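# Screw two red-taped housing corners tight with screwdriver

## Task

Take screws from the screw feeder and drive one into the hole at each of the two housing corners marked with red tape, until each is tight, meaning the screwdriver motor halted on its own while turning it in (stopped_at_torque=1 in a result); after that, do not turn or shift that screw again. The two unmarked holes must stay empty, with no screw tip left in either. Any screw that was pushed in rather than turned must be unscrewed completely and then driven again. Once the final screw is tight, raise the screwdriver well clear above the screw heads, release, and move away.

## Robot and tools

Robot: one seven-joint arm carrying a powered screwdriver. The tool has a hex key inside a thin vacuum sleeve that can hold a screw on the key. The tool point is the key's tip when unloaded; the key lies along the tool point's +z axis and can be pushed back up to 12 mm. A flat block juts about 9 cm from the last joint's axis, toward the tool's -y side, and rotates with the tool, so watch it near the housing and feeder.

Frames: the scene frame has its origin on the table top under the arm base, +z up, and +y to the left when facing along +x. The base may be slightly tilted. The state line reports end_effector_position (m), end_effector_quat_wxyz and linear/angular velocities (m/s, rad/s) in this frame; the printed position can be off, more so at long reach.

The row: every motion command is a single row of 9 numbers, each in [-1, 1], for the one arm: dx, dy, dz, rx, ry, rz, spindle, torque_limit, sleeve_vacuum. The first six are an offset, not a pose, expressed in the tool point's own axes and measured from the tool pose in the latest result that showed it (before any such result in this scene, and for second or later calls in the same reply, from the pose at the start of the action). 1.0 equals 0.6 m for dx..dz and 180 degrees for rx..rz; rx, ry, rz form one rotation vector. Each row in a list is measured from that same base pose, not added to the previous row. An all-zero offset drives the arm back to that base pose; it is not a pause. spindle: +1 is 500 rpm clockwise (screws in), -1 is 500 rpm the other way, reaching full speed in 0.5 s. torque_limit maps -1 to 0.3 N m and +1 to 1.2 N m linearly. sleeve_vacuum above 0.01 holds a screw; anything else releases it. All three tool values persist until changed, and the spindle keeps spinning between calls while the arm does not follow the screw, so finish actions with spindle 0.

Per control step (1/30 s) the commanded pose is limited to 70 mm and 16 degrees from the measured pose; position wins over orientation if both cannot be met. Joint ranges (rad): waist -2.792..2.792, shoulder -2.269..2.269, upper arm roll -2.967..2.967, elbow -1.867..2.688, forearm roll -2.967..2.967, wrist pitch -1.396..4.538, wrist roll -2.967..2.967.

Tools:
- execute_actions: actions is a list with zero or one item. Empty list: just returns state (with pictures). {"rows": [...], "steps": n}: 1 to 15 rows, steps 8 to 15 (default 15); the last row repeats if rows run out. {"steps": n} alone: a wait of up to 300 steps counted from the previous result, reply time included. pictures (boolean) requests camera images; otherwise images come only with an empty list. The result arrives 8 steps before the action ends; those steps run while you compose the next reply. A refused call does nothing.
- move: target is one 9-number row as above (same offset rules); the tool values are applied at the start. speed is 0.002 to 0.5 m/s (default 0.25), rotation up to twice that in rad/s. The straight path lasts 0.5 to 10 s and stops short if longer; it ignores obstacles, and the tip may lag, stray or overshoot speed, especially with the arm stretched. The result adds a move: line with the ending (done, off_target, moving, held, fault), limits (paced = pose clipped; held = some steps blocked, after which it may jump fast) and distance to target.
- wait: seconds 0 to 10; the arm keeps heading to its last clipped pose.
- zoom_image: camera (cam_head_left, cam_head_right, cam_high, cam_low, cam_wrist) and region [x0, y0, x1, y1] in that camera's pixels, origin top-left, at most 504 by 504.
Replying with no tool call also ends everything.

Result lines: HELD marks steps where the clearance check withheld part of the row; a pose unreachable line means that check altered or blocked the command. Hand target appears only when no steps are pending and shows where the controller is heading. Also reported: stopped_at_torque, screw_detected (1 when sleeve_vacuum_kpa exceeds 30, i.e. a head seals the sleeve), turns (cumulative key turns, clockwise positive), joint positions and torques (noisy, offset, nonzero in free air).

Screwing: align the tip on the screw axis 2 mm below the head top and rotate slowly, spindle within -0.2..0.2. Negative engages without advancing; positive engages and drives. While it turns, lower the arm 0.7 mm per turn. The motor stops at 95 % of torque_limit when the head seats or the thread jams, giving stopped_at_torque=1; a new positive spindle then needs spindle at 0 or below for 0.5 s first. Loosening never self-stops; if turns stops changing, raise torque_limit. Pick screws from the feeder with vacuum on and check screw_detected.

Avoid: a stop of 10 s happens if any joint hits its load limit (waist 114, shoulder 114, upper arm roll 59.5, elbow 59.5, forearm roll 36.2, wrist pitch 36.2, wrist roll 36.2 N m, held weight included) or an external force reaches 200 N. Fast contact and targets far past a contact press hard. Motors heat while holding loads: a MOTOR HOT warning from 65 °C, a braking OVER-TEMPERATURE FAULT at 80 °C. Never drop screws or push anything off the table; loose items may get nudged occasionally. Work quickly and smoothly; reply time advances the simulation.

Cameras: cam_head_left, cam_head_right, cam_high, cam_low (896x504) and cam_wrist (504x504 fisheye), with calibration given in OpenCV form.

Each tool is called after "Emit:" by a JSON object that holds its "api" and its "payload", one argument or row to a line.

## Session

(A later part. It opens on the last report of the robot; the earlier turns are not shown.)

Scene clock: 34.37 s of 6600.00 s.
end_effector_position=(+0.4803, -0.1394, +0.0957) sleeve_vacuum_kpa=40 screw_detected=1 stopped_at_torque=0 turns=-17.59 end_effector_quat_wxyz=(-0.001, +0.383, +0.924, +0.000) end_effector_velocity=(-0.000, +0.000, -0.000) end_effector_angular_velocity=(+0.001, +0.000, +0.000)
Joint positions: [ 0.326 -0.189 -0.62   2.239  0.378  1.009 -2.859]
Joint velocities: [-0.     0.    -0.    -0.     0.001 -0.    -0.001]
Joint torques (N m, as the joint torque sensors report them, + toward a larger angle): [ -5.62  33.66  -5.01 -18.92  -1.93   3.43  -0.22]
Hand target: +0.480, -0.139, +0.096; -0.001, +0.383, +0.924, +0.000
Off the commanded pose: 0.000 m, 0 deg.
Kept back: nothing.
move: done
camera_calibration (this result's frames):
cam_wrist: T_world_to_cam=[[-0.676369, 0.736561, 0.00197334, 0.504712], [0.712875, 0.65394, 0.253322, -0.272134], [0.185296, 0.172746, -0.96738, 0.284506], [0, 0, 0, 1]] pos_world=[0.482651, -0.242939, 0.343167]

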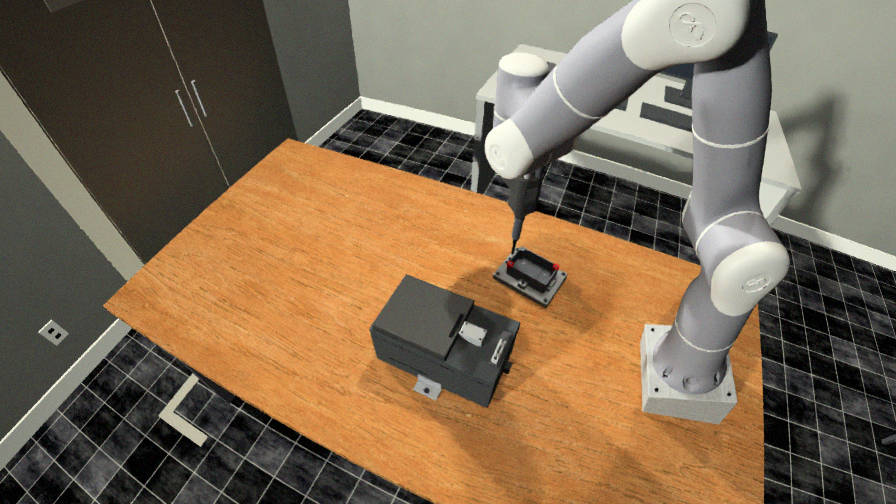

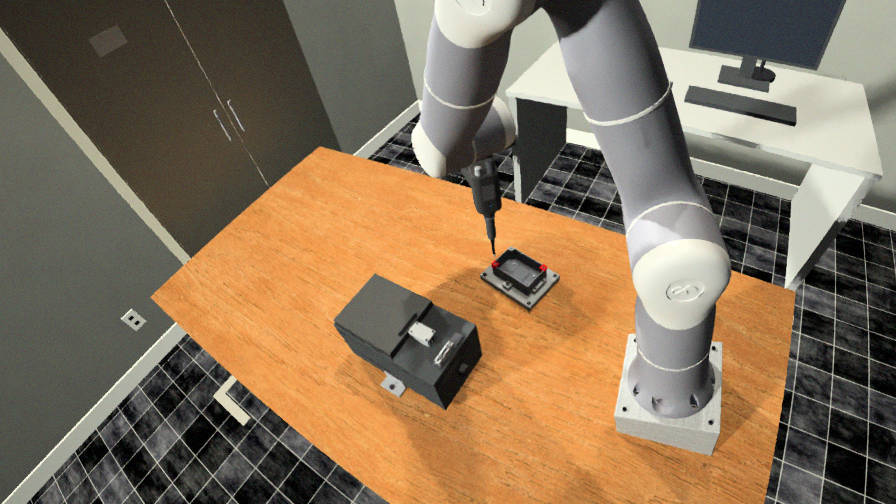

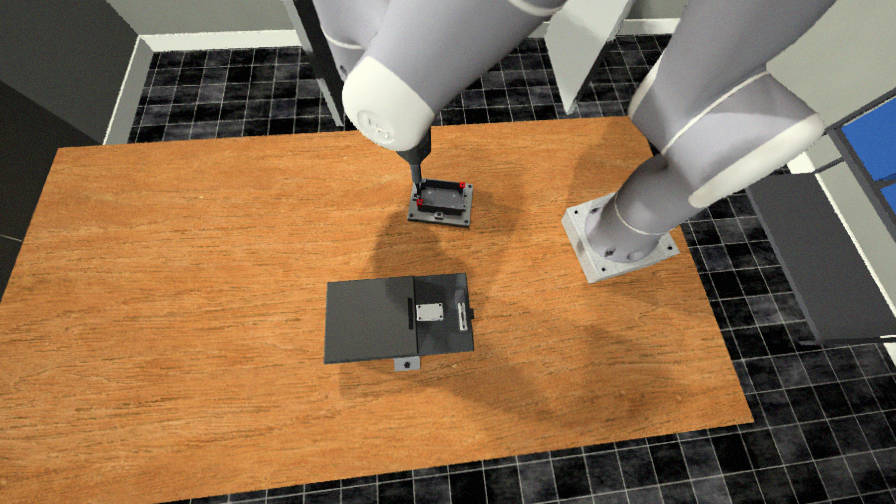

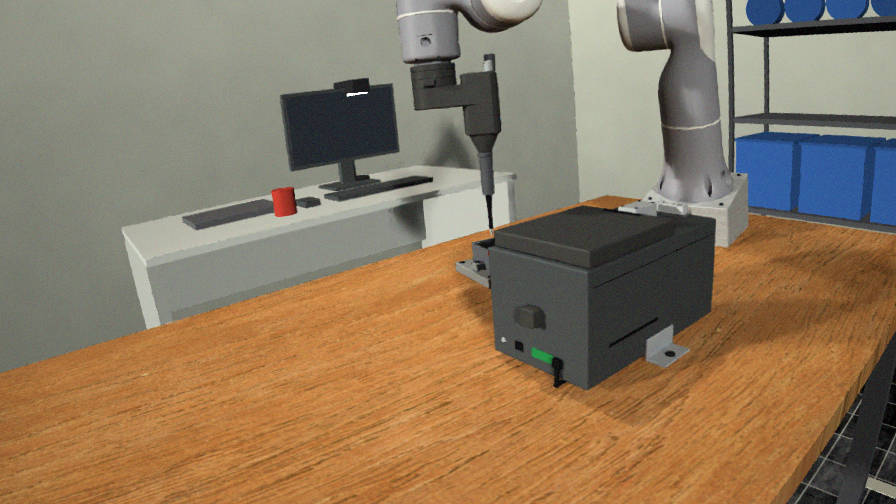

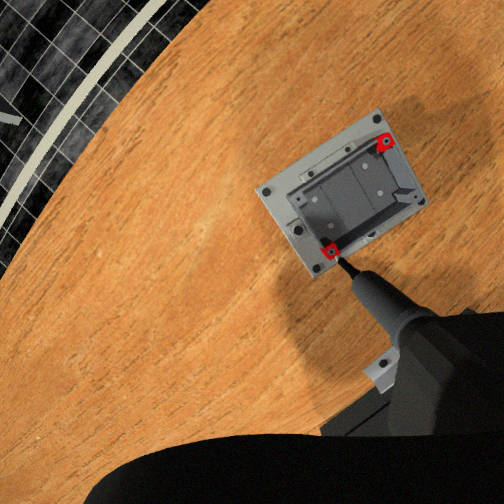

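Emit:
{"api": "move", "payload": {
  "target": [0,0,0,0,0,0.5,0,0,1],
  "speed": 0.4
}}

Emit:
{"api": "zoom_image", "payload": {
  "camera": "cam_wrist",
  "region": [300, 220, 370, 290]
}}

Scene clock: 37.07 s of 6600.00 s.
end_effector_position=(+0.4803, -0.1396, +0.0958) sleeve_vacuum_kpa=40 screw_detected=1 stopped_at_torque=0 turns=-17.59 end_effector_quat_wxyz=(-0.001, +0.924, +0.382, -0.001) end_effector_velocity=(-0.000, +0.000, -0.000) end_effector_angular_velocity=(-0.001, +0.001, +0.000)
Joint positions: [ 0.445  0.025 -0.788  2.573  0.23   1.185 -1.261]
Joint velocities: [ 0.     0.001  0.     0.002 -0.005  0.001  0.005]
Joint torques (N m, as the joint torque sensors report them, + toward a larger angle): [ -5.94  21.56  -1.   -15.92  -2.68   5.31   0.41]
Hand target: +0.480, -0.140, +0.096; -0.001, +0.924, +0.382, -0.001
Off the commanded pose: 0.000 m, 0 deg.
Kept back: nothing.
move: done
camera_calibration (this result's frames):
cam_wrist: T_world_to_cam=[[0.736735, 0.676181, -0.000734764, -0.182026], [0.65445, -0.712784, 0.252256, -0.434683], [0.170047, -0.186327, -0.96766, 0.241887], [0, 0, 0, 1]] pos_world=[0.377451, -0.141683, 0.343582]

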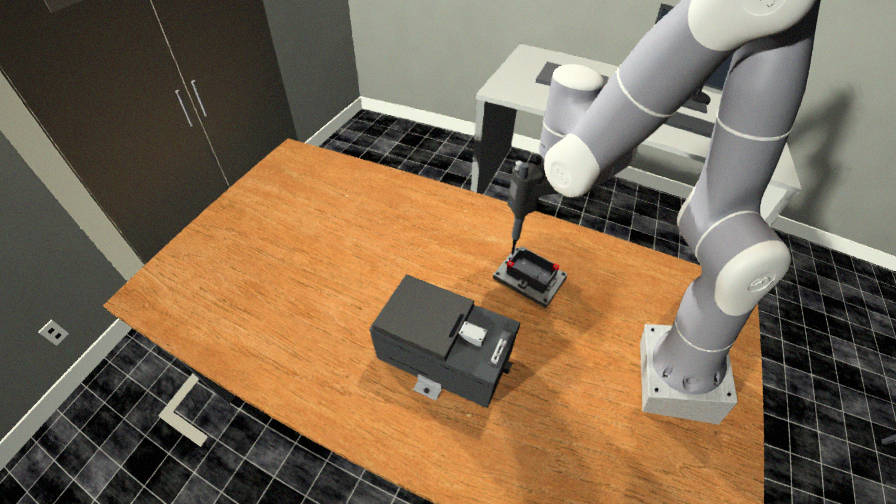

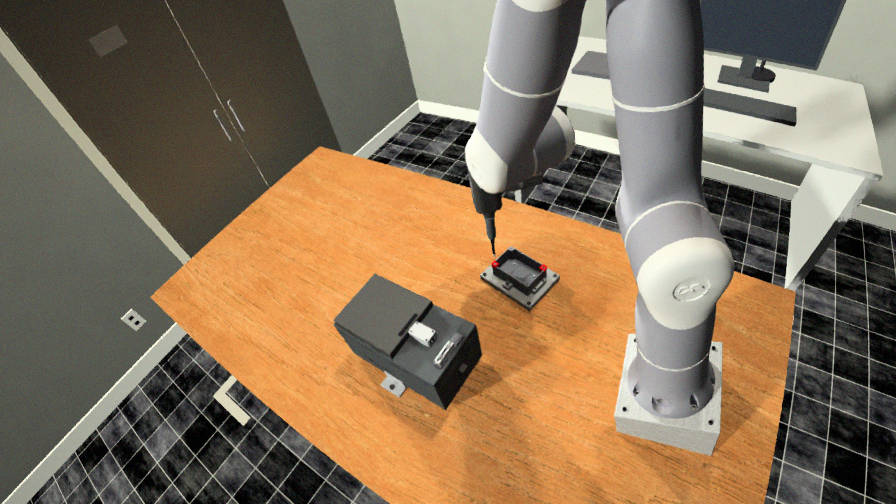

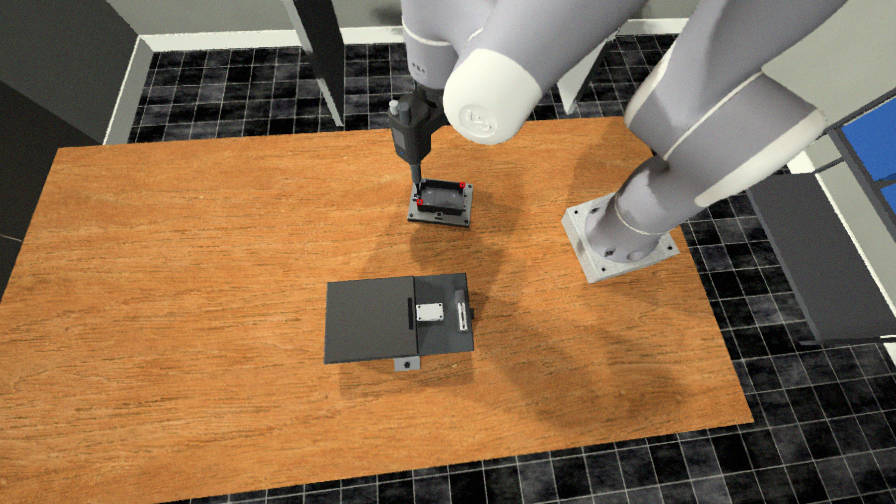

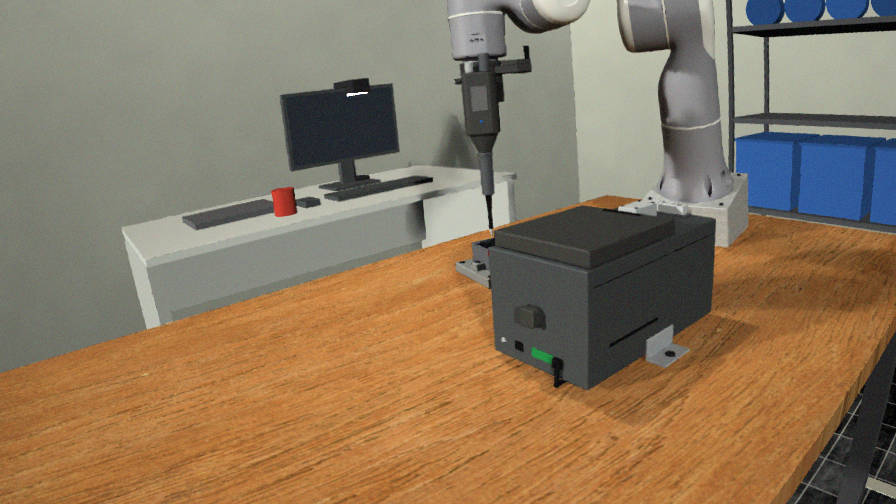

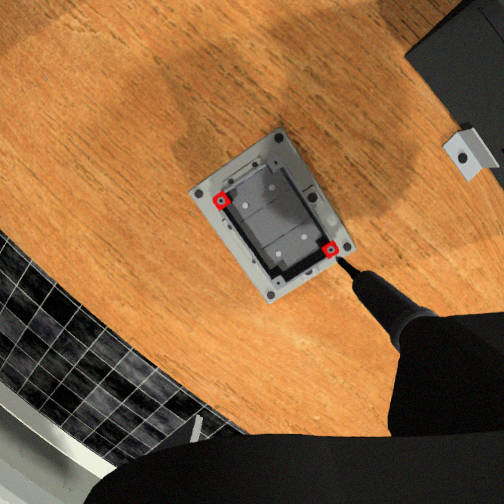

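Region (300, 220, 370, 290) of cam_wrist's 504x504 image, scaled by 7.200, with more detail than that image has.

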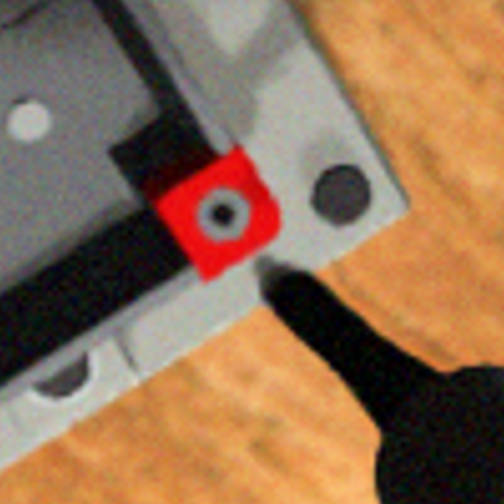

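Emit:
{"api": "move", "payload": {
  "target": [0.0013,-0.0023,0.035,0,0,0,0,0,1],
  "speed": 0.04
}}

Emit:
{"api": "zoom_image", "payload": {
  "camera": "cam_wrist",
  "region": [310, 230, 360, 280]
}}

Emit:
{"api": "zoom_image", "payload": {
  "camera": "cam_head_right",
  "region": [475, 240, 515, 280]
}}

Emit:
{"api": "zoom_image", "payload": {
  "camera": "cam_head_left",
  "region": [490, 240, 530, 280]
}}

Emit:
{"api": "zoom_image", "payload": {
  "camera": "cam_high",
  "region": [400, 175, 440, 215]
}}

Scene clock: 38.37 s of 6600.00 s.
end_effector_position=(+0.4797, -0.1381, +0.0747) sleeve_vacuum_kpa=40 screw_detected=1 stopped_at_torque=0 turns=-17.59 end_effector_quat_wxyz=(-0.001, +0.924, +0.382, -0.001) end_effector_velocity=(+0.000, +0.000, +0.000) end_effector_angular_velocity=(+0.001, -0.001, +0.000)
Joint positions: [ 0.466 -0.102 -0.78   2.512  0.465  1.192 -1.434]
Joint velocities: [ 0.    -0.001 -0.    -0.002  0.004 -0.001 -0.004]
Joint torques (N m, as the joint torque sensors report them, + toward a larger angle): [ -5.82  22.93  -3.28 -14.47  -1.16   4.64  -0.39]
Hand target: +0.480, -0.138, +0.075; -0.001, +0.924, +0.382, -0.001
Off the commanded pose: 0.000 m, 0 deg.
Kept back: nothing.
move: done
camera_calibration (this result's frames):
cam_wrist: T_world_to_cam=[[0.736778, 0.676134, -0.00107969, -0.182568], [0.654487, -0.712787, 0.252151, -0.427929], [0.169718, -0.186486, -0.967687, 0.222007], [0, 0, 0, 1]] pos_world=[0.376907, -0.14018, 0.322539]

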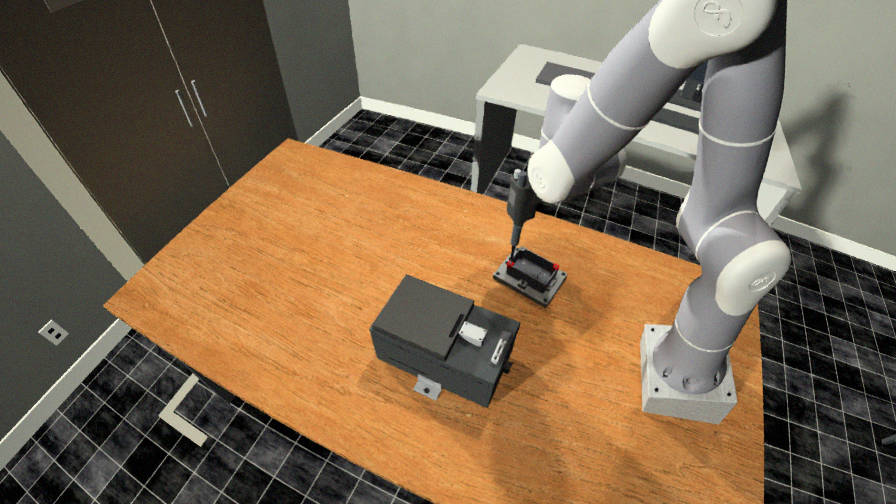

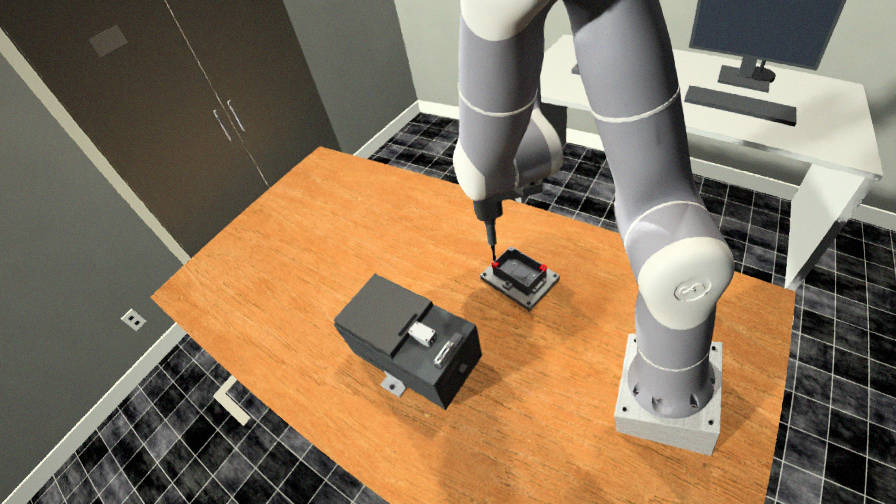

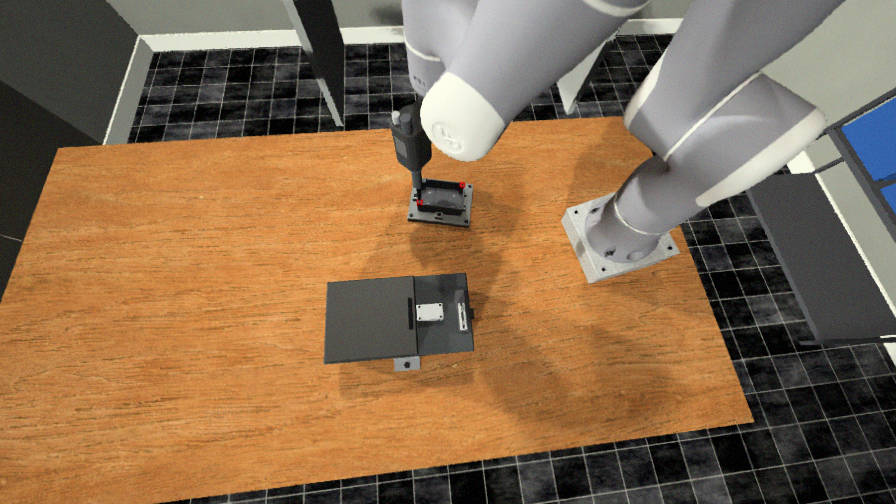

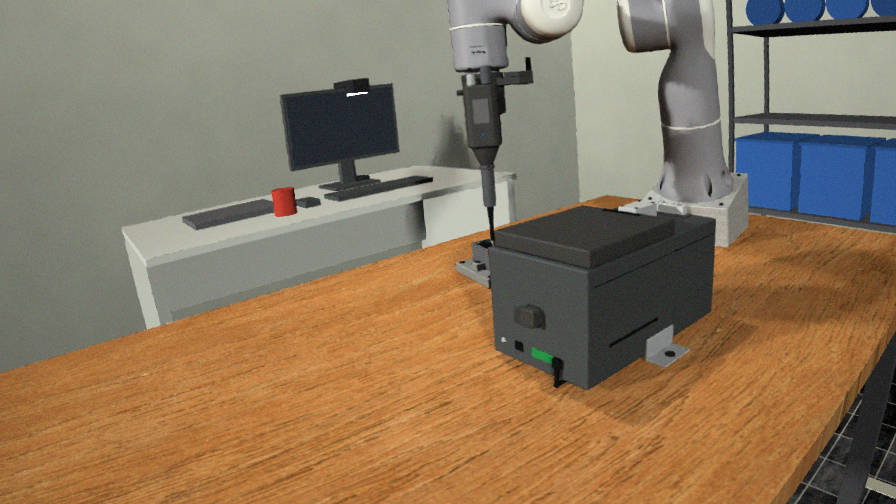

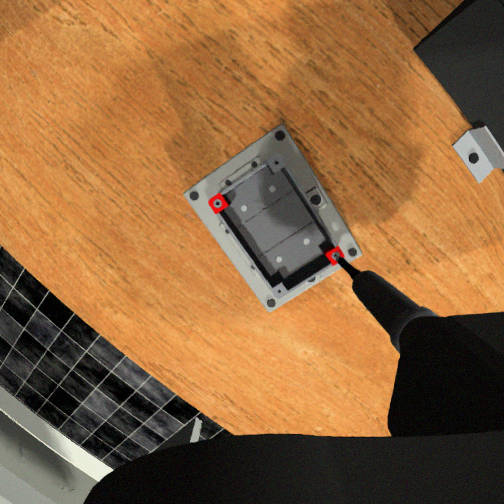

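Region (310, 230, 360, 280) of cam_wrist's 504x504 image, scaled by 10.080, with more detail than that image has.

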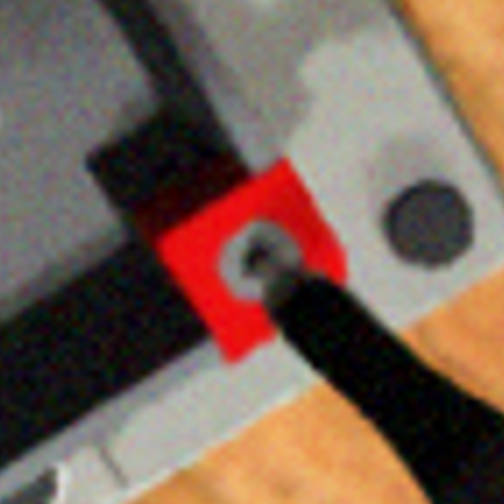

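Region (475, 240, 515, 280) of cam_head_right's 896x504 image, scaled by 12.600, with more detail than that image has.

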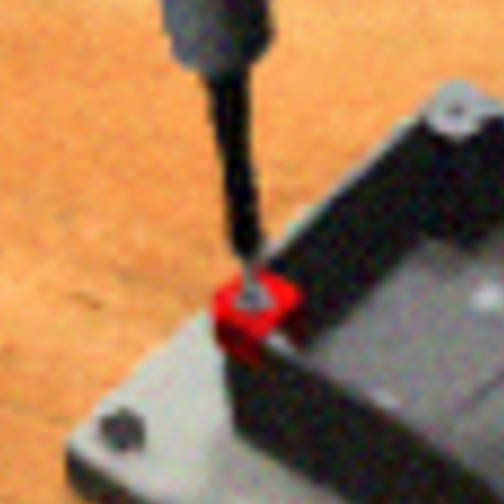

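Region (490, 240, 530, 280) of cam_head_left's 896x504 image, scaled by 12.600, with more detail than that image has.

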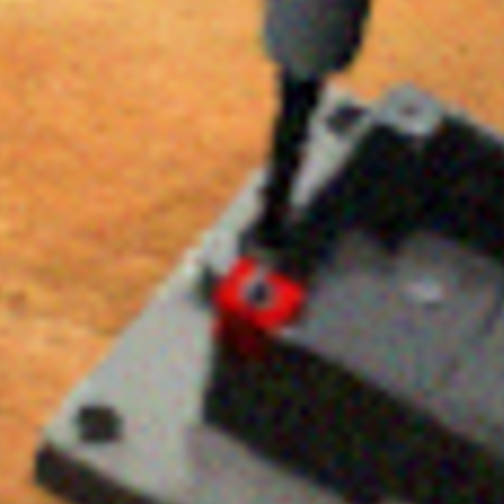

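Region (400, 175, 440, 215) of cam_high's 896x504 image, scaled by 12.600, with more detail than that image has.

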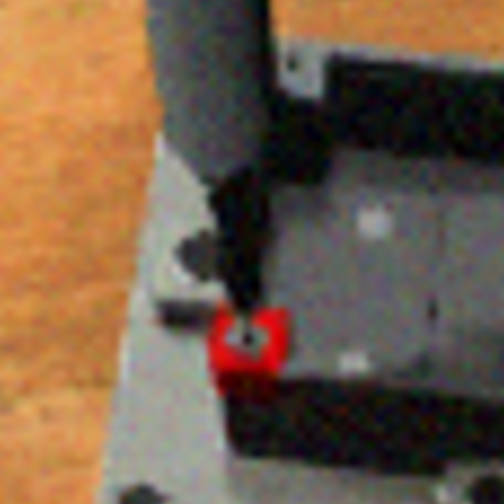

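Emit:
{"api": "move", "payload": {
  "target": [0,0,0.03,0,0,0,0.45,0,1],
  "speed": 0.003
}}

Emit:
{"api": "zoom_image", "payload": {
  "camera": "cam_wrist",
  "region": [310, 230, 360, 280]
}}

Emit:
{"api": "zoom_image", "payload": {
  "camera": "cam_head_right",
  "region": [475, 240, 515, 280]
}}

Scene clock: 44.97 s of 6600.00 s.
end_effector_position=(+0.4795, -0.1381, +0.0567) sleeve_vacuum_kpa=40 screw_detected=1 stopped_at_torque=1 turns=1.84 end_effector_quat_wxyz=(-0.001, +0.924, +0.382, -0.001) end_effector_velocity=(+0.000, -0.000, +0.000) end_effector_angular_velocity=(-0.000, -0.000, -0.000)
Joint positions: [ 0.429 -0.201 -0.73   2.455  0.628  1.186 -1.555]
Joint velocities: [-0. -0. -0. -0.  0.  0. -0.]
Joint torques (N m, as the joint torque sensors report them, + toward a larger angle): [ -5.37  24.88  -4.75 -13.22  -0.84   4.56  -0.33]
Hand target: +0.480, -0.138, +0.057; -0.001, +0.924, +0.382, -0.001
Off the commanded pose: 0.000 m, 0 deg.
Kept back: nothing.
move: done
camera_calibration (this result's frames):
cam_wrist: T_world_to_cam=[[0.736691, 0.676228, -0.00120937, -0.1824], [0.654632, -0.712714, 0.251985, -0.423303], [0.169538, -0.186427, -0.96773, 0.204728], [0, 0, 0, 1]] pos_world=[0.376771, -0.140183, 0.304567]

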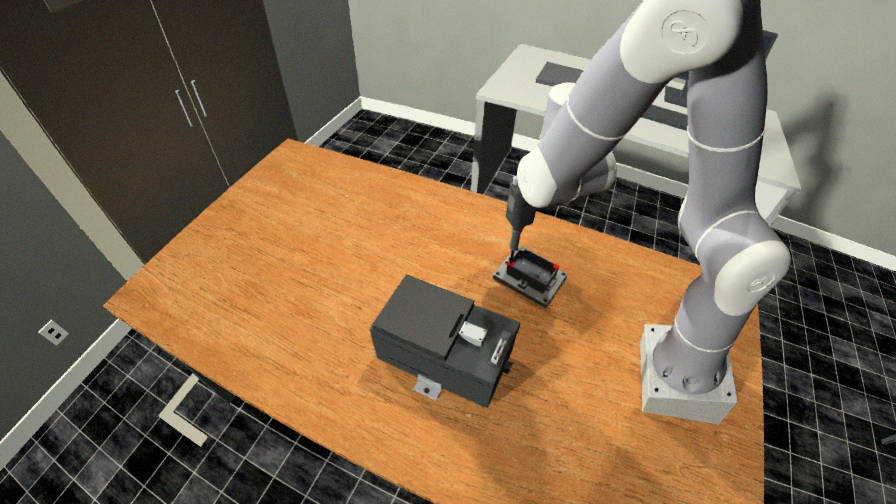

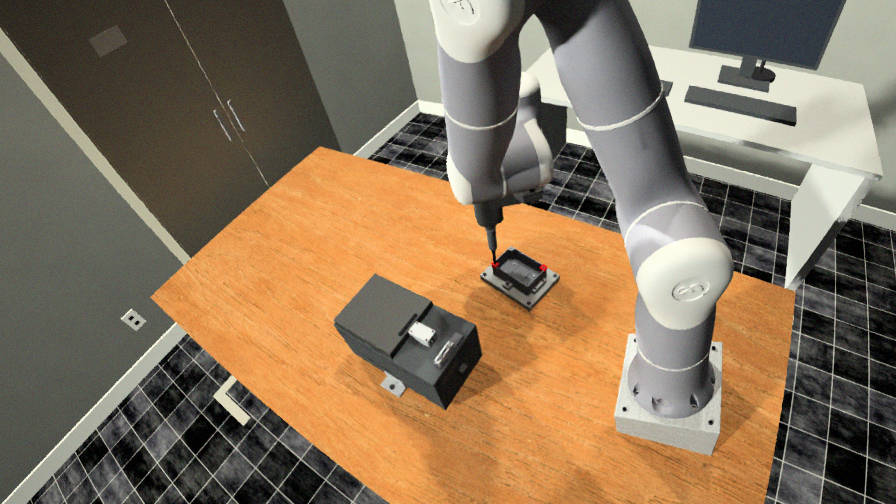

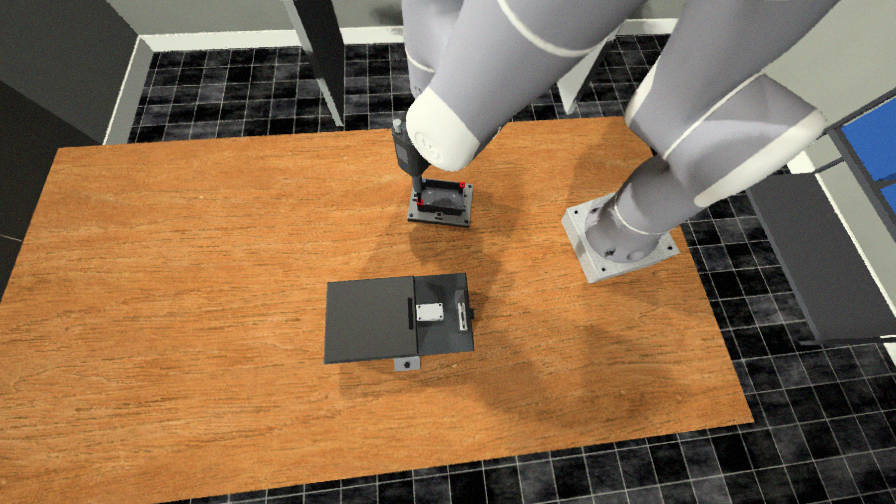

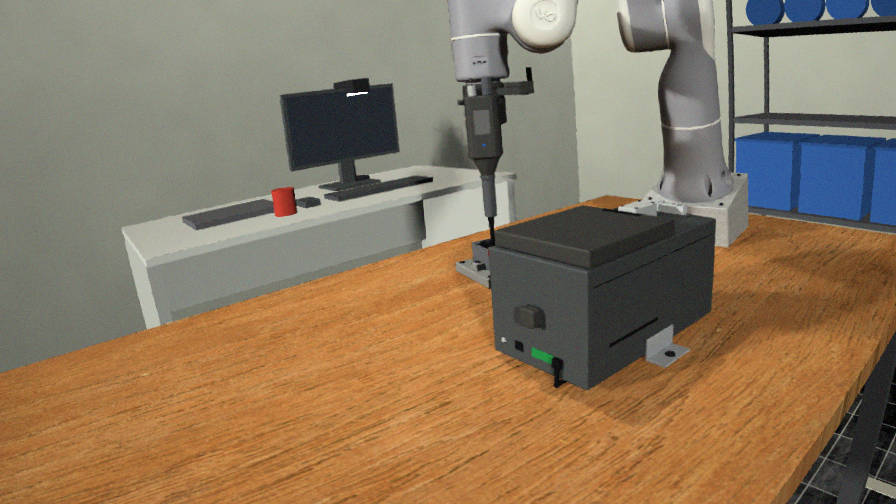

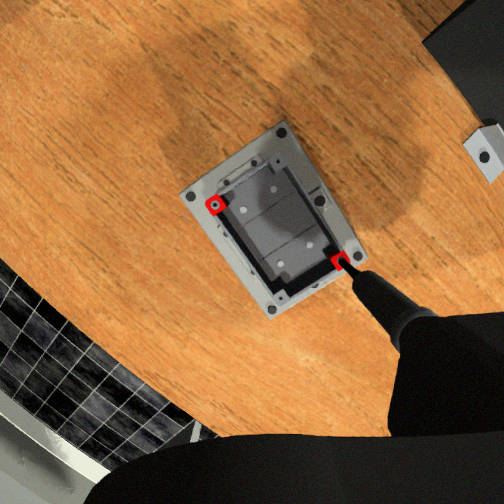

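Region (310, 230, 360, 280) of cam_wrist's 504x504 image, scaled by 10.080, with more detail than that image has.

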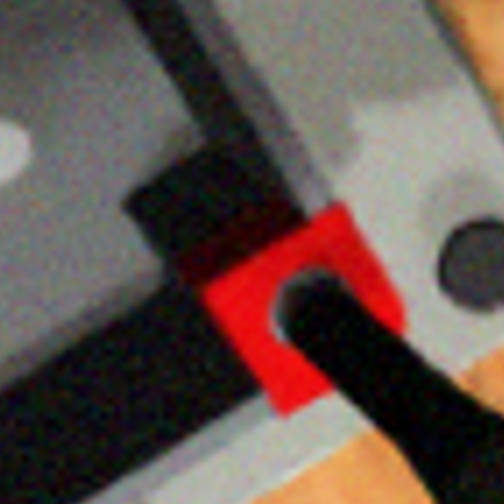

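Region (475, 240, 515, 280) of cam_head_right's 896x504 image, scaled by 12.600, with more detail than that image has.

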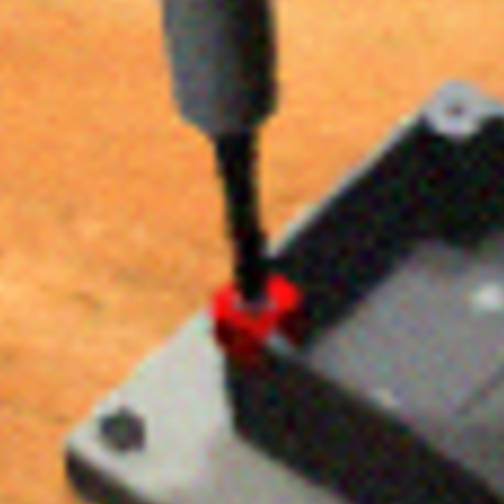

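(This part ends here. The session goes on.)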